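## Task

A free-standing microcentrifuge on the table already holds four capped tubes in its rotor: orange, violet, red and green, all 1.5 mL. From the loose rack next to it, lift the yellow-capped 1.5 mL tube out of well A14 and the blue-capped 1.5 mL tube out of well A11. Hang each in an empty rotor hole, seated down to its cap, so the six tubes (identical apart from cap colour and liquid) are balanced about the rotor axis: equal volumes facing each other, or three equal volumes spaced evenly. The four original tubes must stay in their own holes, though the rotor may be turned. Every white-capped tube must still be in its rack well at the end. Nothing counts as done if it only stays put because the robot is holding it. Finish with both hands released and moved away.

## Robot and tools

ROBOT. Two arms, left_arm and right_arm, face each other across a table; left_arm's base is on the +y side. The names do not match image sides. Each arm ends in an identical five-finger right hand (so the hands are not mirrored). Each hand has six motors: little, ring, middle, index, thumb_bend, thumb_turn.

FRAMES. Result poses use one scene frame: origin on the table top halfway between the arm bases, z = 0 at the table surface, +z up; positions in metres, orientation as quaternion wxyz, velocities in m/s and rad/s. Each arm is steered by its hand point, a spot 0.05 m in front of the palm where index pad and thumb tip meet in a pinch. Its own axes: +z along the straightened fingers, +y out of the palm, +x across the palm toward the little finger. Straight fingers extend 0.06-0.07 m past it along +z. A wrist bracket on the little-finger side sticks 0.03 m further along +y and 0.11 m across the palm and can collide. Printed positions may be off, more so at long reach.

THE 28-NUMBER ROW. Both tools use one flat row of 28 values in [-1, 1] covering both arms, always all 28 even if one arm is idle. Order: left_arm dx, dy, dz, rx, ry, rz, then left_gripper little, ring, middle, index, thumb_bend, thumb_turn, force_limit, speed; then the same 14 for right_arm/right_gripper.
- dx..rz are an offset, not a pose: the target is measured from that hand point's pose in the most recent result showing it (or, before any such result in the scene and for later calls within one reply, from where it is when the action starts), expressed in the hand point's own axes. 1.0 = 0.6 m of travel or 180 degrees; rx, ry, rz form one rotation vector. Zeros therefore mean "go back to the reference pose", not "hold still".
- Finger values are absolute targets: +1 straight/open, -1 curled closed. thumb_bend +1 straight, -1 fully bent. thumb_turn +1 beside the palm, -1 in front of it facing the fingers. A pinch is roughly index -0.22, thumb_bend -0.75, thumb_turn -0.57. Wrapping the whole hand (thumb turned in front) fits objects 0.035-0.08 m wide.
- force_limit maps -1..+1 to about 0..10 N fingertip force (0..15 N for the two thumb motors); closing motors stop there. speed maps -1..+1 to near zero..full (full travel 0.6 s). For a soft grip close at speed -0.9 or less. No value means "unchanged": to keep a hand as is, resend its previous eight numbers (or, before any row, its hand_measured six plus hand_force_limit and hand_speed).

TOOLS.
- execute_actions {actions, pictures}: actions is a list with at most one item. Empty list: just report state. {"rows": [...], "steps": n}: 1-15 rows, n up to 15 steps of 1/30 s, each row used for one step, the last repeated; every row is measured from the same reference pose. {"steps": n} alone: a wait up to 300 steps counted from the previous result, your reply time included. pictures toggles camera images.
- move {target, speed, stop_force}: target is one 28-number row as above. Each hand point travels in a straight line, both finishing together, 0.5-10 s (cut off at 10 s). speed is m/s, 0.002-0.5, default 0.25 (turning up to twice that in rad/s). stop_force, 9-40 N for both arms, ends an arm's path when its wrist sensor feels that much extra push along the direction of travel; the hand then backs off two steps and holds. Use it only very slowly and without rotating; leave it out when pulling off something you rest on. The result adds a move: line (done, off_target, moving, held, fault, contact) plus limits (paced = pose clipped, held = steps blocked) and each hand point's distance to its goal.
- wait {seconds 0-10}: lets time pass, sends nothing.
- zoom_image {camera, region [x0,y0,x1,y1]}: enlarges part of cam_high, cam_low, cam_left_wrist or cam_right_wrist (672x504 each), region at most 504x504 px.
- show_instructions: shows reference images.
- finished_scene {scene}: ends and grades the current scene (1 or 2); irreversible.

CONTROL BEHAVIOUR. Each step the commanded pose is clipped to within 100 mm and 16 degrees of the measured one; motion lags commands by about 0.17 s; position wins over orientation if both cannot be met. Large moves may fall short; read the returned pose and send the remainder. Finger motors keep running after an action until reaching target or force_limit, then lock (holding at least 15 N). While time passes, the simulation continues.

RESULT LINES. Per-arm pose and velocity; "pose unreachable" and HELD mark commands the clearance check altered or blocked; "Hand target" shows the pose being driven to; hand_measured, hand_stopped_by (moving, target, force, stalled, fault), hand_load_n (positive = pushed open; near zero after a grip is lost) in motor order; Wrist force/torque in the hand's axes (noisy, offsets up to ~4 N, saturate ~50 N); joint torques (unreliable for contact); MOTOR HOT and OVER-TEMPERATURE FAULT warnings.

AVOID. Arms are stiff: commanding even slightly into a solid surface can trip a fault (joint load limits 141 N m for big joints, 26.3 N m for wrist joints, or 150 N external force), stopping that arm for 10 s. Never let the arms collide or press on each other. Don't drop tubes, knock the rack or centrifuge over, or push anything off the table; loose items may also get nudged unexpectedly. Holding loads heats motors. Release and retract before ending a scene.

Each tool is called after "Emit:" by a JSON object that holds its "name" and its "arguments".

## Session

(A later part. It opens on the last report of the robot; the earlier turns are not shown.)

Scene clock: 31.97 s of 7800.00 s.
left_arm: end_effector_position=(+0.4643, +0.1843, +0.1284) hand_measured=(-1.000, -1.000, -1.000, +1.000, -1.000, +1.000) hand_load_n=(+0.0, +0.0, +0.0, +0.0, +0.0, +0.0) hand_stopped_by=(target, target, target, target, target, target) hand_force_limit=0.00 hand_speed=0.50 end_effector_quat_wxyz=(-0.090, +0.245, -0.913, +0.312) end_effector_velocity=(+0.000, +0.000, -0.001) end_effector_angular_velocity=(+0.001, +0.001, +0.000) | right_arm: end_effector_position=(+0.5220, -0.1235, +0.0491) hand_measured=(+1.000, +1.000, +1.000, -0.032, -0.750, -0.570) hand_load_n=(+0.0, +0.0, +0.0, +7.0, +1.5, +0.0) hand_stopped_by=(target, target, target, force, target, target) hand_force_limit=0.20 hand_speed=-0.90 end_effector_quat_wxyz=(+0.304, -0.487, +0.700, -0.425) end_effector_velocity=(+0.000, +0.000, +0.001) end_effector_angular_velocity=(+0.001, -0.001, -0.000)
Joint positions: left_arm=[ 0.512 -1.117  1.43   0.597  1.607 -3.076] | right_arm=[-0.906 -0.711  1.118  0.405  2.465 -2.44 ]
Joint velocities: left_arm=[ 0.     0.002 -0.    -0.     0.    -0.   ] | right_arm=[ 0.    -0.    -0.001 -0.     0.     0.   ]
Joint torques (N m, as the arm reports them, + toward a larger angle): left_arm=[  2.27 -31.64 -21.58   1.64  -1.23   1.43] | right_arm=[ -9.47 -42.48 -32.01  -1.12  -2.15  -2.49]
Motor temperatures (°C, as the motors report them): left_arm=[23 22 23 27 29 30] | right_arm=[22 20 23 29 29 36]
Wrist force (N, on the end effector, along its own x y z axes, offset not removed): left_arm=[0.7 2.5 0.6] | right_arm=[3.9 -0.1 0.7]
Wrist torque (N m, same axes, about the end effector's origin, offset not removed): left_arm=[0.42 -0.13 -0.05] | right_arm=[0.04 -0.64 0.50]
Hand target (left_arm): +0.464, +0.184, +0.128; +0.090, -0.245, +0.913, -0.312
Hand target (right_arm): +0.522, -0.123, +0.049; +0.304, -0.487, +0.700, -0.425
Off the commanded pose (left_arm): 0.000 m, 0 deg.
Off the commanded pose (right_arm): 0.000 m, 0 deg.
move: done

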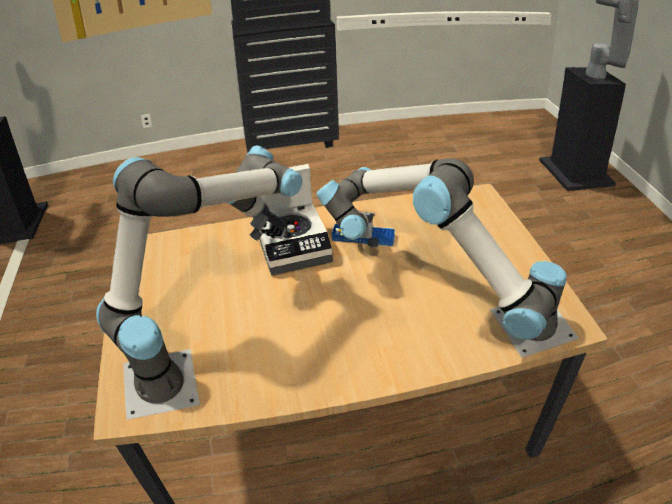

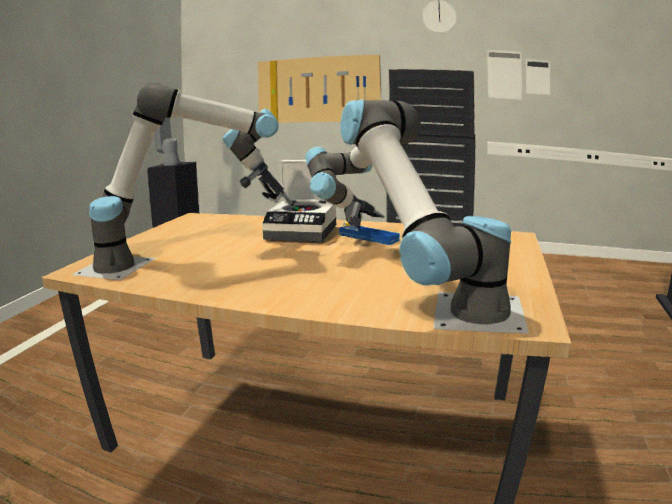

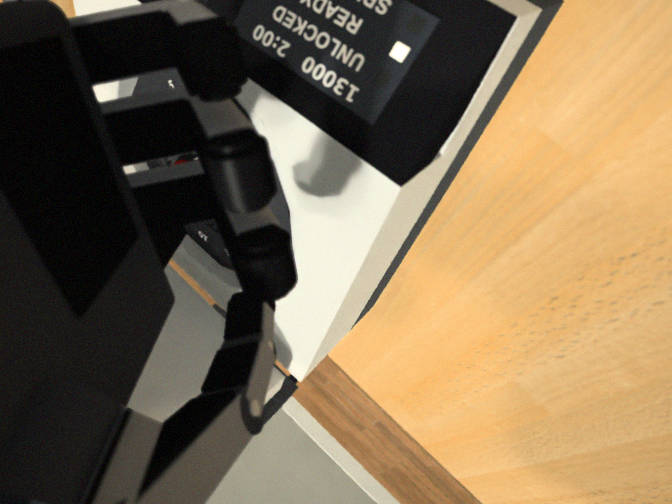

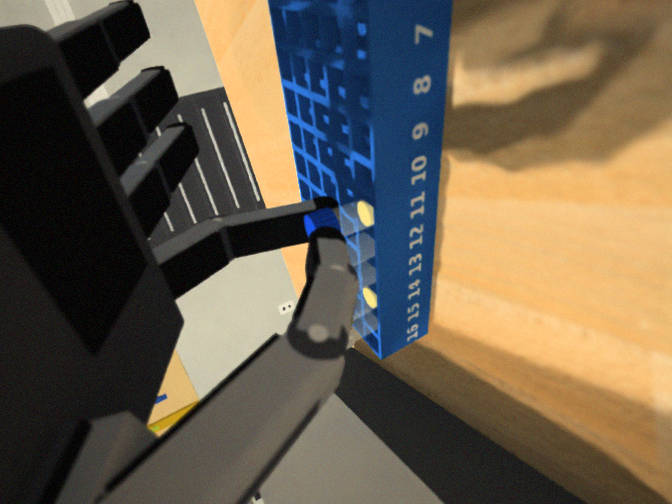

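Emit:
{"name": "move", "arguments": {"target": [0,0,0,0,0,0,-1,-1,-1,1,-1,1,0,0.5,-0.0012,-0.0894,-0.0447,0,0,0,1,1,1,-0.15,-0.75,-0.57,0.2,-0.9], "speed": 0.06}}

Emit:
{"name": "move", "arguments": {"target": [0,0,0,0,0,0,-1,-1,-1,1,-1,1,0,0.5,-0.075,-0.043,-0.253,0.153,-0.232,-0.359,-1,-1,-1,-0.15,-0.75,-0.57,0.2,0], "speed": 0.3}}

Scene clock: 34.70 s of 7800.00 s.
left_arm: end_effector_position=(+0.4643, +0.1843, +0.1284) hand_measured=(-1.000, -1.000, -1.000, +1.000, -1.000, +1.000) hand_load_n=(+0.0, +0.0, +0.0, +0.0, +0.0, +0.0) hand_stopped_by=(target, target, target, target, target, target) hand_force_limit=0.00 hand_speed=0.50 end_effector_quat_wxyz=(-0.090, +0.245, -0.913, +0.312) end_effector_velocity=(+0.000, -0.000, +0.000) end_effector_angular_velocity=(-0.001, +0.000, +0.001) | right_arm: end_effector_position=(+0.5224, -0.1237, +0.1090) hand_measured=(+1.000, +1.000, +1.000, -0.032, -0.750, -0.570) hand_load_n=(+0.0, +0.0, +0.0, +7.0, +0.5, +0.0) hand_stopped_by=(target, target, target, force, target, target) hand_force_limit=0.20 hand_speed=-0.90 end_effector_quat_wxyz=(+0.304, -0.487, +0.700, -0.425) end_effector_velocity=(-0.000, +0.000, +0.002) end_effector_angular_velocity=(-0.000, +0.001, +0.001)
Joint positions: left_arm=[ 0.512 -1.117  1.43   0.597  1.607 -3.076] | right_arm=[-0.906 -0.765  1.056  0.52   2.465 -2.441]
Joint velocities: left_arm=[ 0.    -0.    -0.001  0.     0.    -0.001] | right_arm=[ 0.    -0.001 -0.003  0.005 -0.001 -0.   ]
Joint torques (N m, as the arm reports them, + toward a larger angle): left_arm=[  3.16 -32.16 -21.38   1.75  -1.28   1.48] | right_arm=[ -9.65 -53.93 -32.76   3.28  -0.82   1.93]
Motor temperatures (°C, as the motors report them): left_arm=[23 22 23 27 29 30] | right_arm=[22 20 23 29 29 36]
Wrist force (N, on the end effector, along its own x y z axes, offset not removed): left_arm=[-1.1 1.3 1.8] | right_arm=[1.1 2.3 -1.1]
Wrist torque (N m, same axes, about the end effector's origin, offset not removed): left_arm=[0.26 0.20 -0.07] | right_arm=[0.37 -0.07 0.25]
Hand target (left_arm): +0.464, +0.184, +0.128; +0.090, -0.245, +0.913, -0.312
Hand target (right_arm): +0.522, -0.124, +0.109; +0.304, -0.487, +0.700, -0.425
Off the commanded pose (left_arm): 0.000 m, 0 deg.
Off the commanded pose (right_arm): 0.000 m, 0 deg.
move: done

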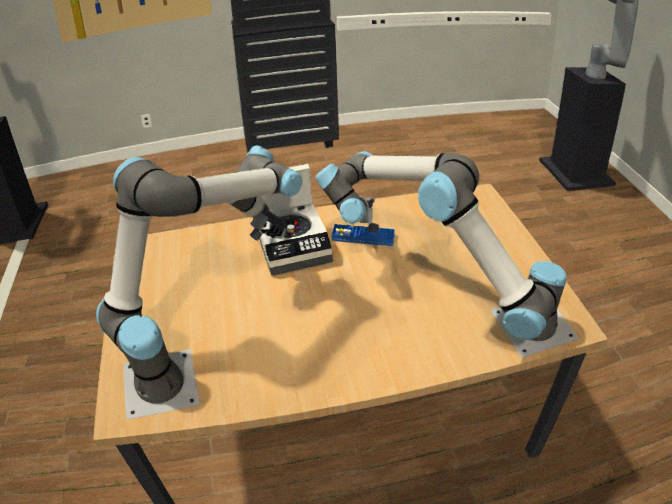

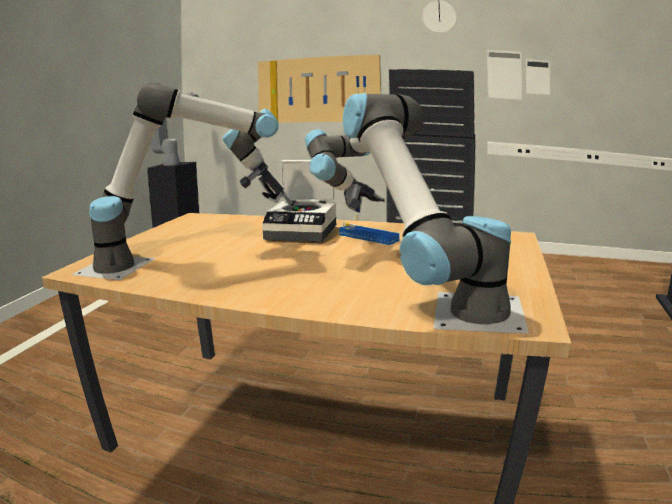

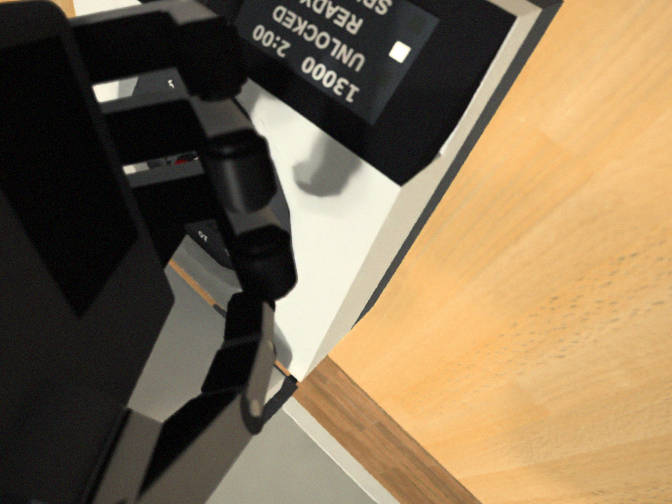

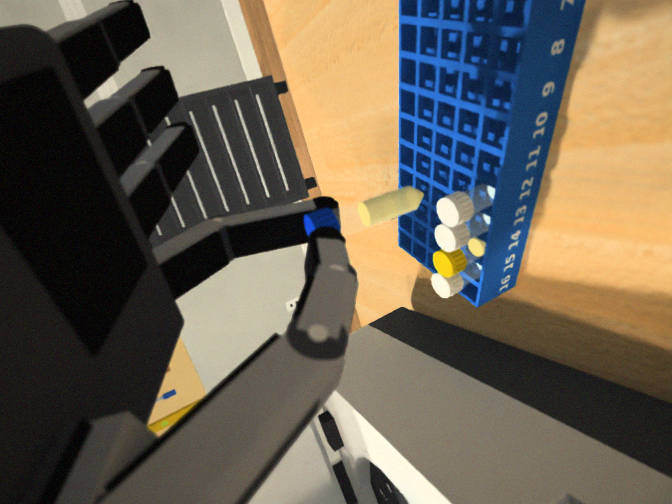

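Scene clock: 37.60 s of 7800.00 s.
left_arm: end_effector_position=(+0.4643, +0.1843, +0.1284) hand_measured=(-1.000, -1.000, -1.000, +1.000, -1.000, +1.000) hand_load_n=(+0.0, +0.0, +0.0, +0.0, +0.0, +0.0) hand_stopped_by=(target, target, target, target, target, target) hand_force_limit=0.00 hand_speed=0.50 end_effector_quat_wxyz=(-0.090, +0.245, -0.913, +0.312) end_effector_velocity=(+0.000, +0.000, +0.000) end_effector_angular_velocity=(-0.000, +0.000, +0.001) | right_arm: end_effector_position=(+0.4213, -0.0403, +0.2016) hand_measured=(-1.000, -1.000, -1.000, -0.032, -0.750, -0.570) hand_load_n=(+0.0, +0.0, +0.0, +7.0, +0.5, +0.0) hand_stopped_by=(target, target, target, force, target, target) hand_force_limit=0.20 hand_speed=0.00 end_effector_quat_wxyz=(+0.352, -0.805, +0.082, -0.470) end_effector_velocity=(-0.000, +0.001, +0.001) end_effector_angular_velocity=(-0.004, -0.002, +0.008)
Joint positions: left_arm=[ 0.512 -1.117  1.43   0.597  1.607 -3.076] | right_arm=[-0.835 -1.158  1.464  0.019  1.814 -3.888]
Joint velocities: left_arm=[ 0.001  0.    -0.     0.     0.     0.   ] | right_arm=[-0.    -0.001 -0.002  0.003 -0.006 -0.007]
Joint torques (N m, as the arm reports them, + toward a larger angle): left_arm=[  2.2  -31.41 -21.06   1.8   -1.18   1.43] | right_arm=[ -9.28 -42.2  -35.51   1.74  -2.88  -2.35]
Motor temperatures (°C, as the motors report them): left_arm=[23 22 23 27 29 30] | right_arm=[22 20 23 29 29 36]
Wrist force (N, on the end effector, along its own x y z axes, offset not removed): left_arm=[-1.1 1.0 1.9] | right_arm=[1.4 1.7 -0.6]
Wrist torque (N m, same axes, about the end effector's origin, offset not removed): left_arm=[0.00 0.09 0.00] | right_arm=[0.39 -0.04 0.45]
Hand target (left_arm): +0.464, +0.184, +0.128; +0.090, -0.245, +0.913, -0.312
Hand target (right_arm): +0.421, -0.040, +0.202; -0.352, +0.805, -0.082, +0.470
Off the commanded pose (left_arm): 0.000 m, 0 deg.
Off the commanded pose (right_arm): 0.000 m, 0 deg.
move: done

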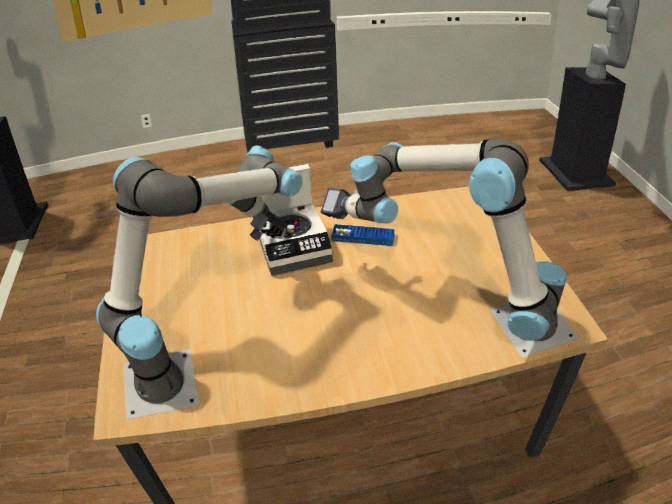

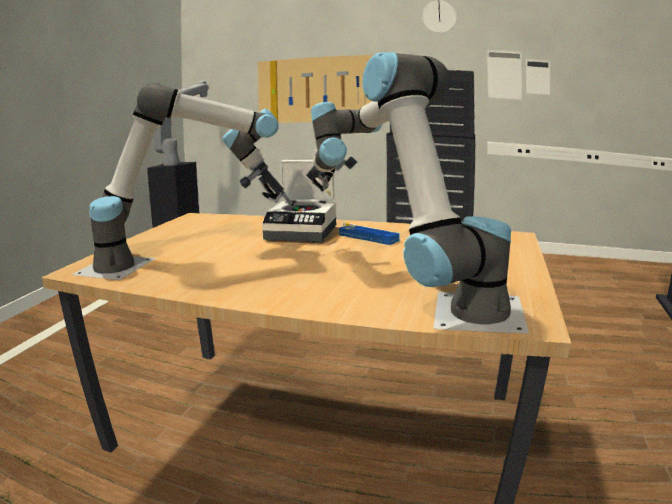

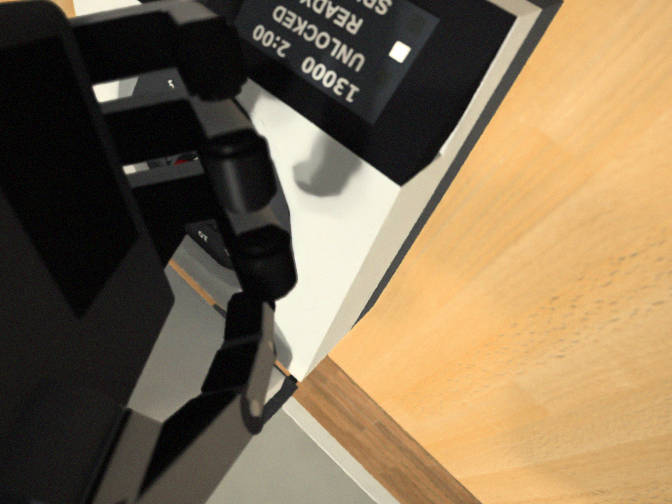

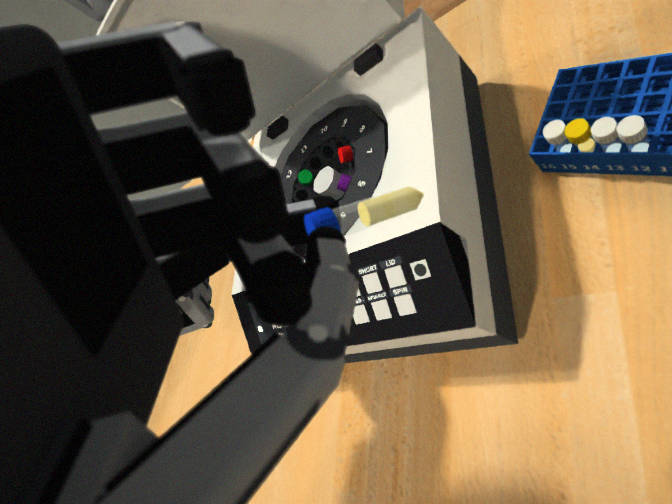

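Emit:
{"name": "move", "arguments": {"target": [0,0,0.015,0,0,0,-1,-1,-1,1,-1,1,0,0.5,-0.04,-0.08,-0.08,0,0,0,-1,-1,-1,-0.15,-0.75,-0.57,0.2,0], "speed": 0.12}}

Emit:
{"name": "zoom_image", "arguments": {"camera": "cam_right_wrist", "region": [290,60,470,210]}}

Scene clock: 39.73 s of 7800.00 s.
left_arm: end_effector_position=(+0.4672, +0.1796, +0.1213) hand_measured=(-1.000, -1.000, -1.000, +1.000, -1.000, +1.000) hand_load_n=(+0.0, +0.0, +0.0, +0.0, +0.0, +0.0) hand_stopped_by=(target, target, target, target, target, target) hand_force_limit=0.00 hand_speed=0.50 end_effector_quat_wxyz=(-0.090, +0.245, -0.913, +0.312) end_effector_velocity=(-0.000, -0.000, +0.001) end_effector_angular_velocity=(+0.000, -0.001, -0.001) | right_arm: end_effector_position=(+0.3597, -0.0172, +0.2306) hand_measured=(-1.000, -1.000, -1.000, -0.032, -0.750, -0.570) hand_load_n=(+0.0, +0.0, +0.0, +7.0, +0.5, +0.0) hand_stopped_by=(target, target, target, force, target, target) hand_force_limit=0.20 hand_speed=0.00 end_effector_quat_wxyz=(+0.352, -0.805, +0.082, -0.470) end_effector_velocity=(-0.001, +0.001, +0.001) end_effector_angular_velocity=(-0.000, +0.000, -0.000)
Joint positions: left_arm=[ 0.512 -1.099  1.423  0.586  1.606 -3.077] | right_arm=[-0.714 -1.189  1.433  0.094  1.928 -3.846]
Joint velocities: left_arm=[-0.001 -0.001 -0.     0.    -0.001  0.001] | right_arm=[ 0.002 -0.    -0.003  0.004  0.002  0.001]
Joint torques (N m, as the arm reports them, + toward a larger angle): left_arm=[-10.33 -28.63 -28.36  -0.71  -1.79  -1.6 ] | right_arm=[  8.41 -41.17 -34.9    1.8    2.22   1.89]
Motor temperatures (°C, as the motors report them): left_arm=[23 22 23 27 29 30] | right_arm=[22 20 23 29 29 36]
Wrist force (N, on the end effector, along its own x y z axes, offset not removed): left_arm=[1.4 1.3 0.8] | right_arm=[-0.1 3.0 -3.5]
Wrist torque (N m, same axes, about the end effector's origin, offset not removed): left_arm=[0.32 -0.15 0.16] | right_arm=[0.68 0.18 0.14]
Hand target (left_arm): +0.467, +0.180, +0.121; +0.090, -0.245, +0.913, -0.312
Hand target (right_arm): +0.360, -0.017, +0.231; -0.352, +0.805, -0.082, +0.470
Off the commanded pose (left_arm): 0.000 m, 0 deg.
Off the commanded pose (right_arm): 0.000 m, 0 deg.
move: done

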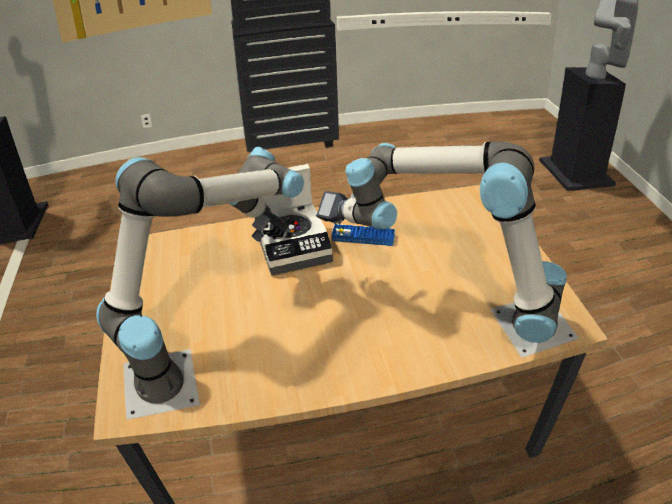

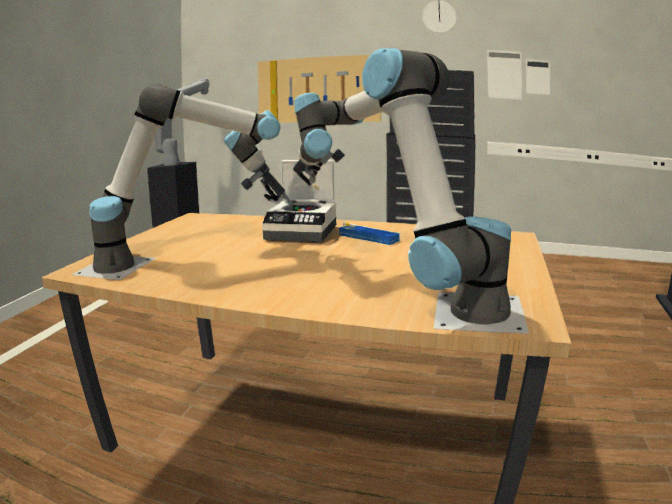

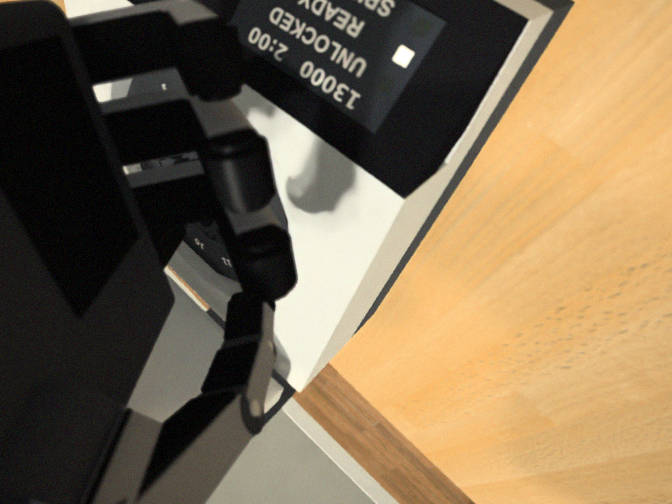

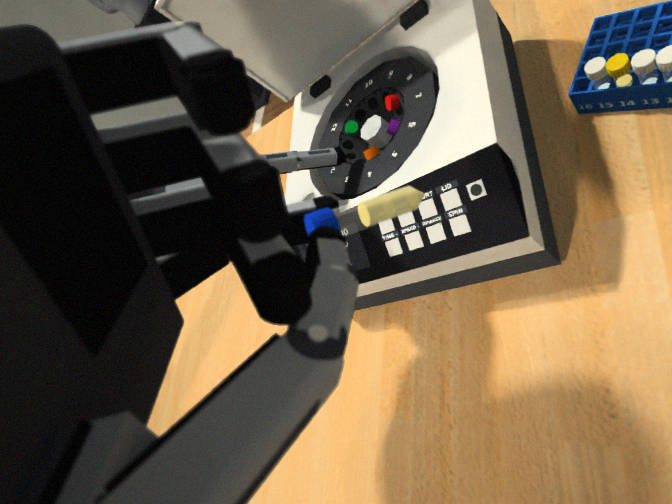

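Region (290, 60, 470, 210) of cam_right_wrist's 672x504 image, scaled by 2.800, with more detail than that image has.

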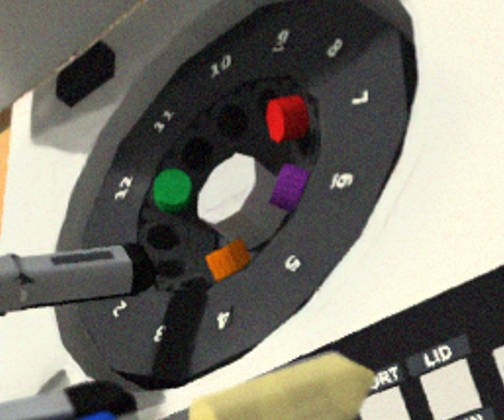

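Emit:
{"name": "move", "arguments": {"target": [-0.008,0,0.017,0,0,0,-1,-1,-1,1,-1,1,0,0.5,0,0,0,0,0,0,-1,-1,-1,-0.15,-0.75,-0.57,0.2,0], "speed": 0.015, "stop_force": 9}}

Emit:
{"name": "zoom_image", "arguments": {"camera": "cam_right_wrist", "region": [290,60,470,210]}}

Emit:
{"name": "zoom_image", "arguments": {"camera": "cam_low", "region": [260,170,340,230]}}

Scene clock: 41.60 s of 7800.00 s.
left_arm: end_effector_position=(+0.4745, +0.1767, +0.1134) hand_measured=(-1.000, -1.000, -1.000, +1.000, -1.000, +1.000) hand_load_n=(+0.0, +0.0, +0.0, +0.0, +0.0, +0.0) hand_stopped_by=(target, target, target, target, target, target) hand_force_limit=0.00 hand_speed=0.50 end_effector_quat_wxyz=(-0.090, +0.245, -0.913, +0.312) end_effector_velocity=(+0.001, -0.001, -0.003) end_effector_angular_velocity=(+0.002, +0.002, -0.001) | right_arm: end_effector_position=(+0.3597, -0.0172, +0.2306) hand_measured=(-1.000, -1.000, -1.000, -0.032, -0.750, -0.570) hand_load_n=(+0.0, +0.0, +0.0, +7.0, +0.5, +0.0) hand_stopped_by=(target, target, target, force, target, target) hand_force_limit=0.20 hand_speed=0.00 end_effector_quat_wxyz=(+0.352, -0.805, +0.082, -0.470) end_effector_velocity=(+0.000, -0.000, -0.000) end_effector_angular_velocity=(-0.000, -0.000, -0.001)
Joint positions: left_arm=[ 0.521 -1.076  1.408  0.578  1.612 -3.07 ] | right_arm=[-0.714 -1.189  1.433  0.094  1.928 -3.846]
Joint velocities: left_arm=[ 0.001  0.006 -0.002 -0.001  0.001  0.001] | right_arm=[ 0.     0.     0.    -0.     0.001  0.   ]
Joint torques (N m, as the arm reports them, + toward a larger angle): left_arm=[  8.63 -28.36 -28.04  -0.69   1.8    1.84] | right_arm=[ -8.96 -39.12  -7.5   -2.98  -2.66  -1.07]
Motor temperatures (°C, as the motors report them): left_arm=[23 22 23 27 29 30] | right_arm=[22 20 23 29 29 36]
Wrist force (N, on the end effector, along its own x y z axes, offset not removed): left_arm=[-0.4 2.8 2.3] | right_arm=[4.6 0.4 -3.4]
Wrist torque (N m, same axes, about the end effector's origin, offset not removed): left_arm=[0.40 0.02 0.05] | right_arm=[0.45 -0.60 0.43]
Hand target (left_arm): +0.475, +0.177, +0.113; +0.090, -0.245, +0.913, -0.312
Hand target (right_arm): +0.360, -0.017, +0.231; -0.352, +0.805, -0.082, +0.470
Off the commanded pose (left_arm): 0.000 m, 0 deg.
Off the commanded pose (right_arm): 0.000 m, 0 deg.
move: done

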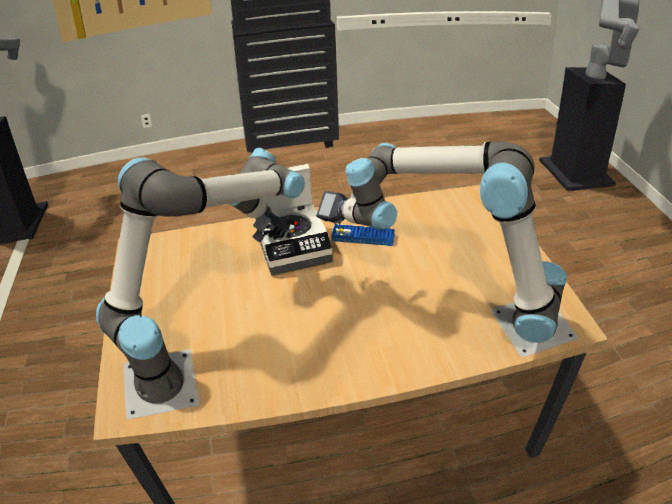

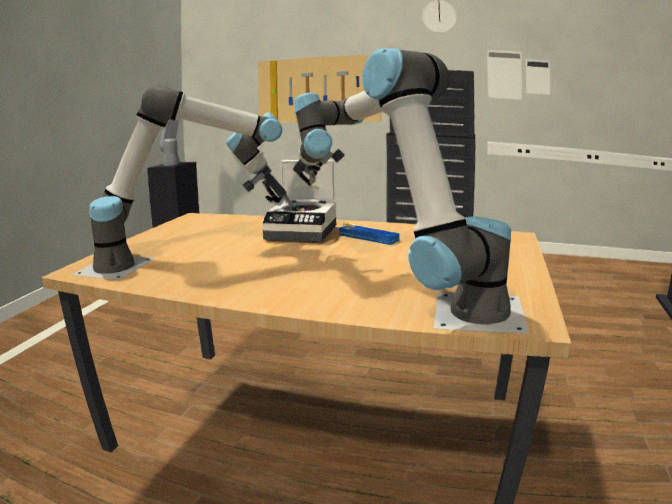

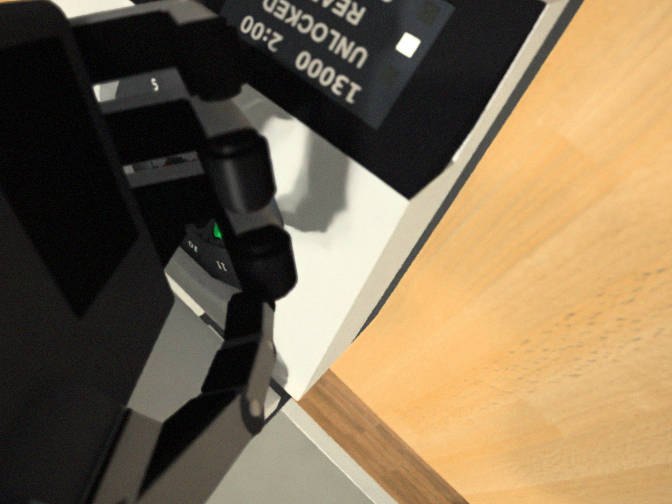

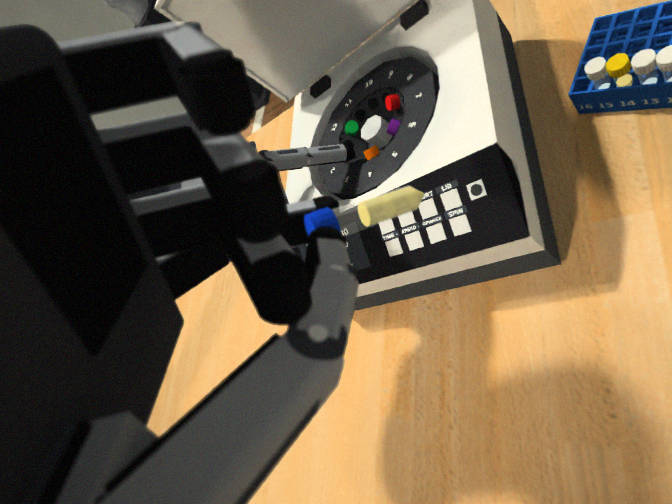

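Region (290, 60, 470, 210) of cam_right_wrist's 672x504 image, scaled by 2.800, with more detail than that image has.

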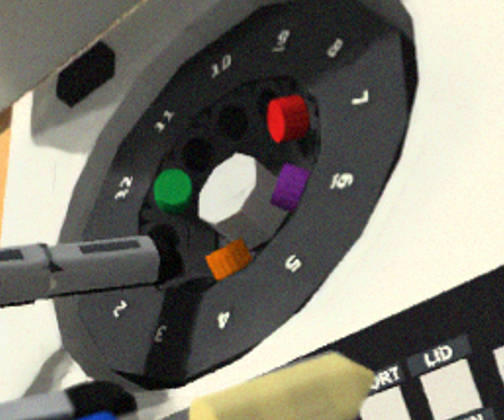

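Region (260, 170, 340, 230) of cam_low's 672x504 image, scaled by 6.300, with more detail than that image has; it fills the top 378 rows of this view, and the rest is white.

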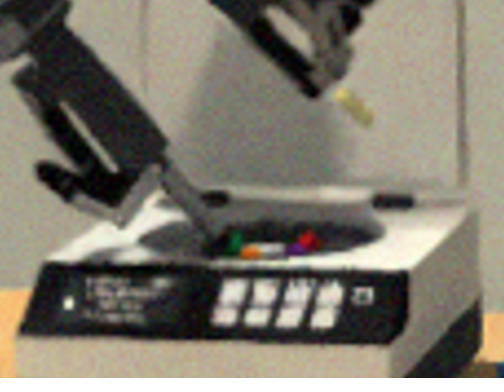

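Emit:
{"name": "move", "arguments": {"target": [-0.036,-0.003,0.003,0,0,0,-1,-1,-1,1,-1,1,0,0.5,0,0,0,0,0,0,-1,-1,-1,-0.15,-0.75,-0.57,0.2,0], "speed": 0.02, "stop_force": 9}}

Emit:
{"name": "zoom_image", "arguments": {"camera": "cam_right_wrist", "region": [290,60,470,210]}}

Scene clock: 43.73 s of 7800.00 s.
left_arm: end_effector_position=(+0.4942, +0.1854, +0.1134) hand_measured=(-1.000, -1.000, -1.000, +1.000, -1.000, +1.000) hand_load_n=(+0.0, +0.0, +0.0, +0.0, +0.0, +0.0) hand_stopped_by=(target, target, target, target, target, target) hand_force_limit=0.00 hand_speed=0.50 end_effector_quat_wxyz=(-0.090, +0.245, -0.913, +0.312) end_effector_velocity=(+0.001, +0.001, -0.001) end_effector_angular_velocity=(+0.002, +0.002, -0.002) | right_arm: end_effector_position=(+0.3597, -0.0172, +0.2306) hand_measured=(-1.000, -1.000, -1.000, -0.032, -0.750, -0.570) hand_load_n=(+0.0, +0.0, +0.0, +7.0, +0.5, +0.0) hand_stopped_by=(target, target, target, force, target, target) hand_force_limit=0.20 hand_speed=0.00 end_effector_quat_wxyz=(+0.352, -0.805, +0.082, -0.470) end_effector_velocity=(+0.000, -0.000, +0.000) end_effector_angular_velocity=(-0.000, +0.000, -0.001)
Joint positions: left_arm=[ 0.563 -1.052  1.372  0.592  1.637 -3.036] | right_arm=[-0.714 -1.189  1.433  0.094  1.928 -3.846]
Joint velocities: left_arm=[ 0.002  0.003 -0.003  0.003  0.003  0.003] | right_arm=[-0.     0.    -0.001  0.002  0.    -0.   ]
Joint torques (N m, as the arm reports them, + toward a larger angle): left_arm=[  8.38 -29.86 -27.2    2.33   1.86   1.65] | right_arm=[ -4.14 -37.18 -34.92  -2.7   -2.11   1.66]
Motor temperatures (°C, as the motors report them): left_arm=[23 22 23 27 29 30] | right_arm=[22 20 23 29 29 36]
Wrist force (N, on the end effector, along its own x y z axes, offset not removed): left_arm=[0.2 2.8 -0.8] | right_arm=[2.4 0.6 -0.2]
Wrist torque (N m, same axes, about the end effector's origin, offset not removed): left_arm=[0.53 -0.02 0.07] | right_arm=[0.04 -0.21 0.29]
Hand target (left_arm): +0.494, +0.185, +0.113; +0.090, -0.245, +0.913, -0.312
Hand target (right_arm): +0.360, -0.017, +0.231; -0.352, +0.805, -0.082, +0.470
Off the commanded pose (left_arm): 0.000 m, 0 deg.
Off the commanded pose (right_arm): 0.000 m, 0 deg.
move: done

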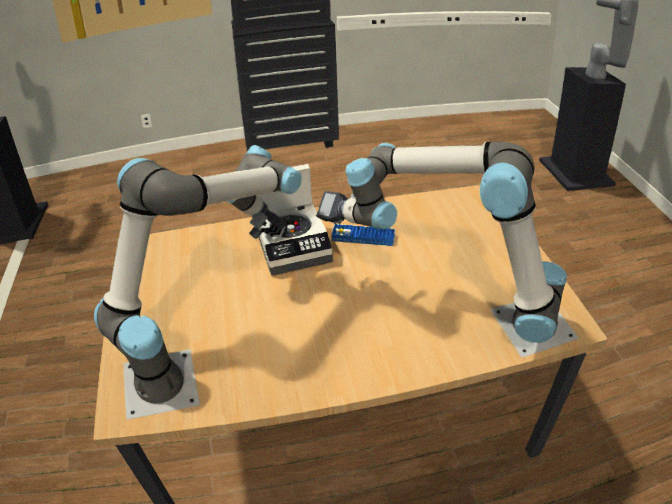

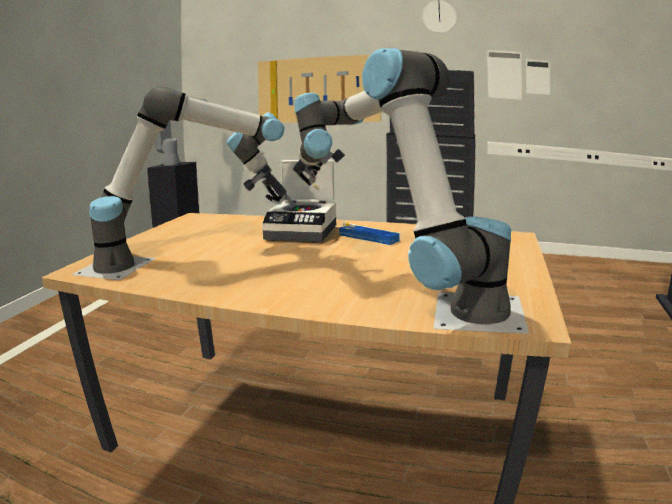

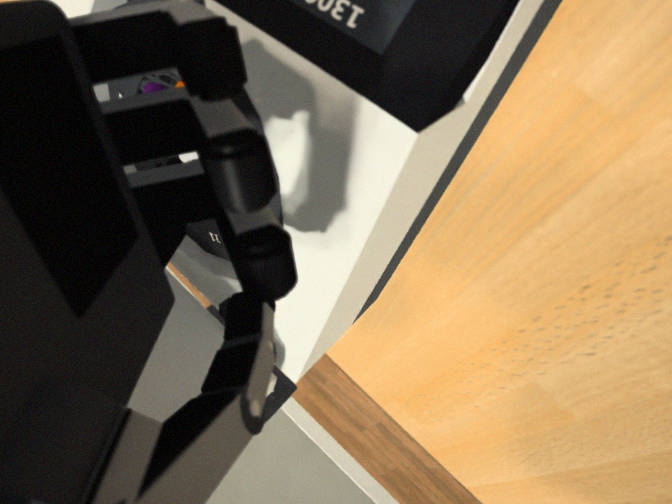

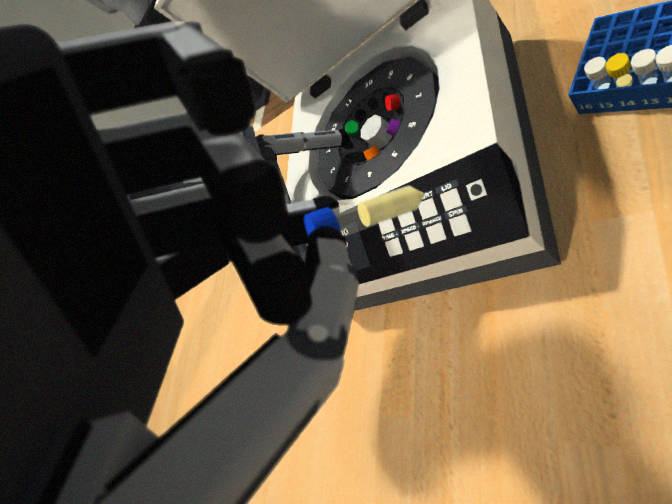

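Region (290, 60, 470, 210) of cam_right_wrist's 672x504 image, scaled by 2.800, with more detail than that image has.

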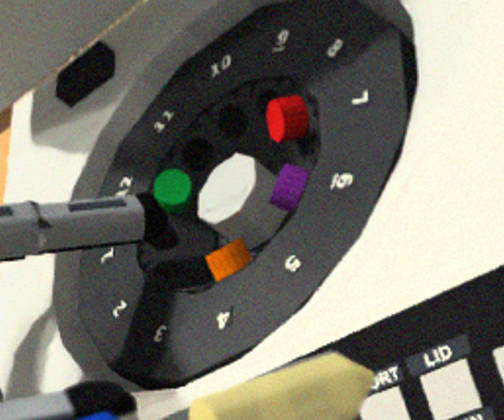

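Emit:
{"name": "move", "arguments": {"target": [-0.0175,-0.022,0.0197,0,0,0,-1,-1,-1,1,-1,1,0,0.5,0,0,0,0,0,0,-1,-1,-1,-0.15,-0.75,-0.57,0.2,0], "speed": 0.015, "stop_force": 9}}

Emit:
{"name": "zoom_image", "arguments": {"camera": "cam_right_wrist", "region": [290,60,470,210]}}

Scene clock: 46.07 s of 7800.00 s.
left_arm: end_effector_position=(+0.5121, +0.1755, +0.1123) hand_measured=(-1.000, -1.000, -1.000, +1.000, -1.000, +1.000) hand_load_n=(+0.0, +0.0, +0.0, +0.0, +0.0, +0.0) hand_stopped_by=(target, target, target, target, target, target) hand_force_limit=0.00 hand_speed=0.50 end_effector_quat_wxyz=(-0.090, +0.245, -0.913, +0.312) end_effector_velocity=(+0.002, -0.001, +0.000) end_effector_angular_velocity=(+0.000, -0.000, -0.001) | right_arm: end_effector_position=(+0.3597, -0.0172, +0.2306) hand_measured=(-1.000, -1.000, -1.000, -0.032, -0.750, -0.570) hand_load_n=(+0.0, +0.0, +0.0, +7.0, +0.5, +0.0) hand_stopped_by=(target, target, target, force, target, target) hand_force_limit=0.20 hand_speed=0.00 end_effector_quat_wxyz=(+0.352, -0.805, +0.082, -0.470) end_effector_velocity=(+0.000, -0.001, -0.001) end_effector_angular_velocity=(-0.001, -0.000, -0.001)
Joint positions: left_arm=[ 0.578 -1.003  1.297  0.619  1.647 -3.024] | right_arm=[-0.714 -1.189  1.433  0.094  1.928 -3.846]
Joint velocities: left_arm=[ 0.001  0.005 -0.008  0.004  0.001  0.002] | right_arm=[-0.001  0.     0.001 -0.001  0.    -0.001]
Joint torques (N m, as the arm reports them, + toward a larger angle): left_arm=[ 10.77 -32.16 -28.5    2.11   2.01   1.69] | right_arm=[  1.12 -38.34  -8.09  -1.92  -1.83  -2.48]
Motor temperatures (°C, as the motors report them): left_arm=[23 22 23 27 29 30] | right_arm=[22 20 23 29 29 36]
Wrist force (N, on the end effector, along its own x y z axes, offset not removed): left_arm=[1.3 3.8 0.2] | right_arm=[2.9 1.3 -5.1]
Wrist torque (N m, same axes, about the end effector's origin, offset not removed): left_arm=[0.55 -0.10 0.12] | right_arm=[0.38 -0.22 0.47]
Hand target (left_arm): +0.512, +0.175, +0.112; +0.090, -0.245, +0.913, -0.312
Hand target (right_arm): +0.360, -0.017, +0.231; -0.352, +0.805, -0.082, +0.470
Off the commanded pose (left_arm): 0.000 m, 0 deg.
Off the commanded pose (right_arm): 0.000 m, 0 deg.
move: done

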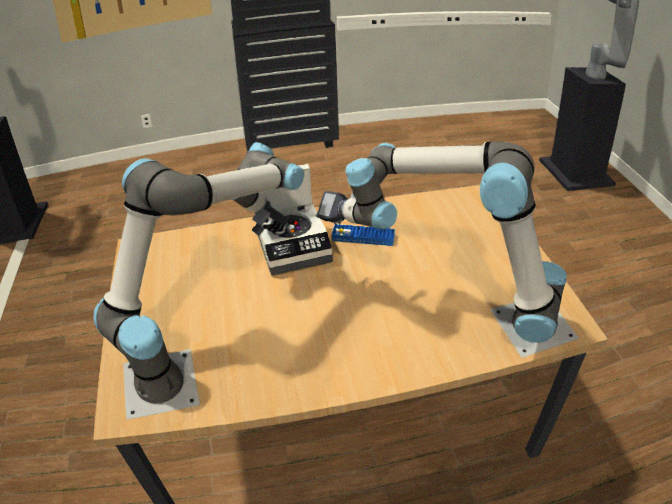

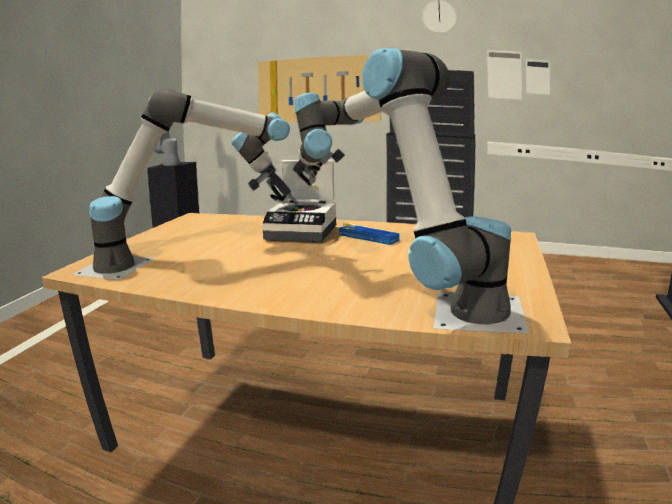

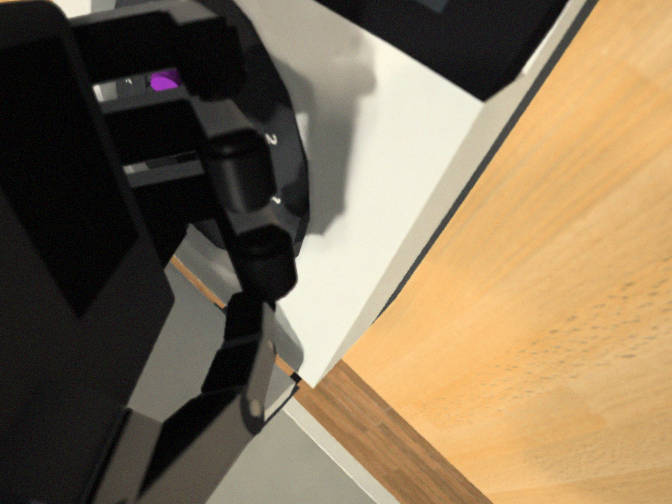

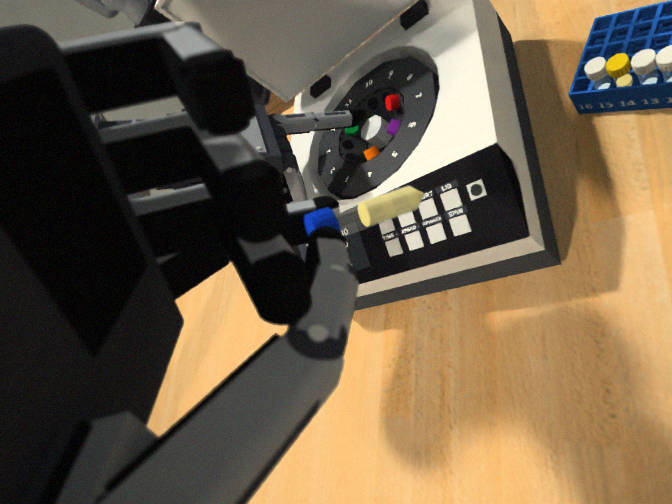

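Region (290, 60, 470, 210) of cam_right_wrist's 672x504 image, scaled by 2.800, with more detail than that image has.

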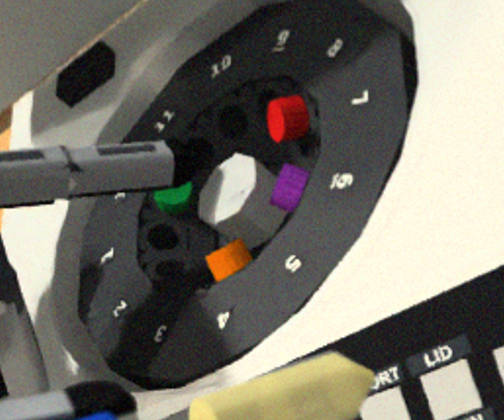

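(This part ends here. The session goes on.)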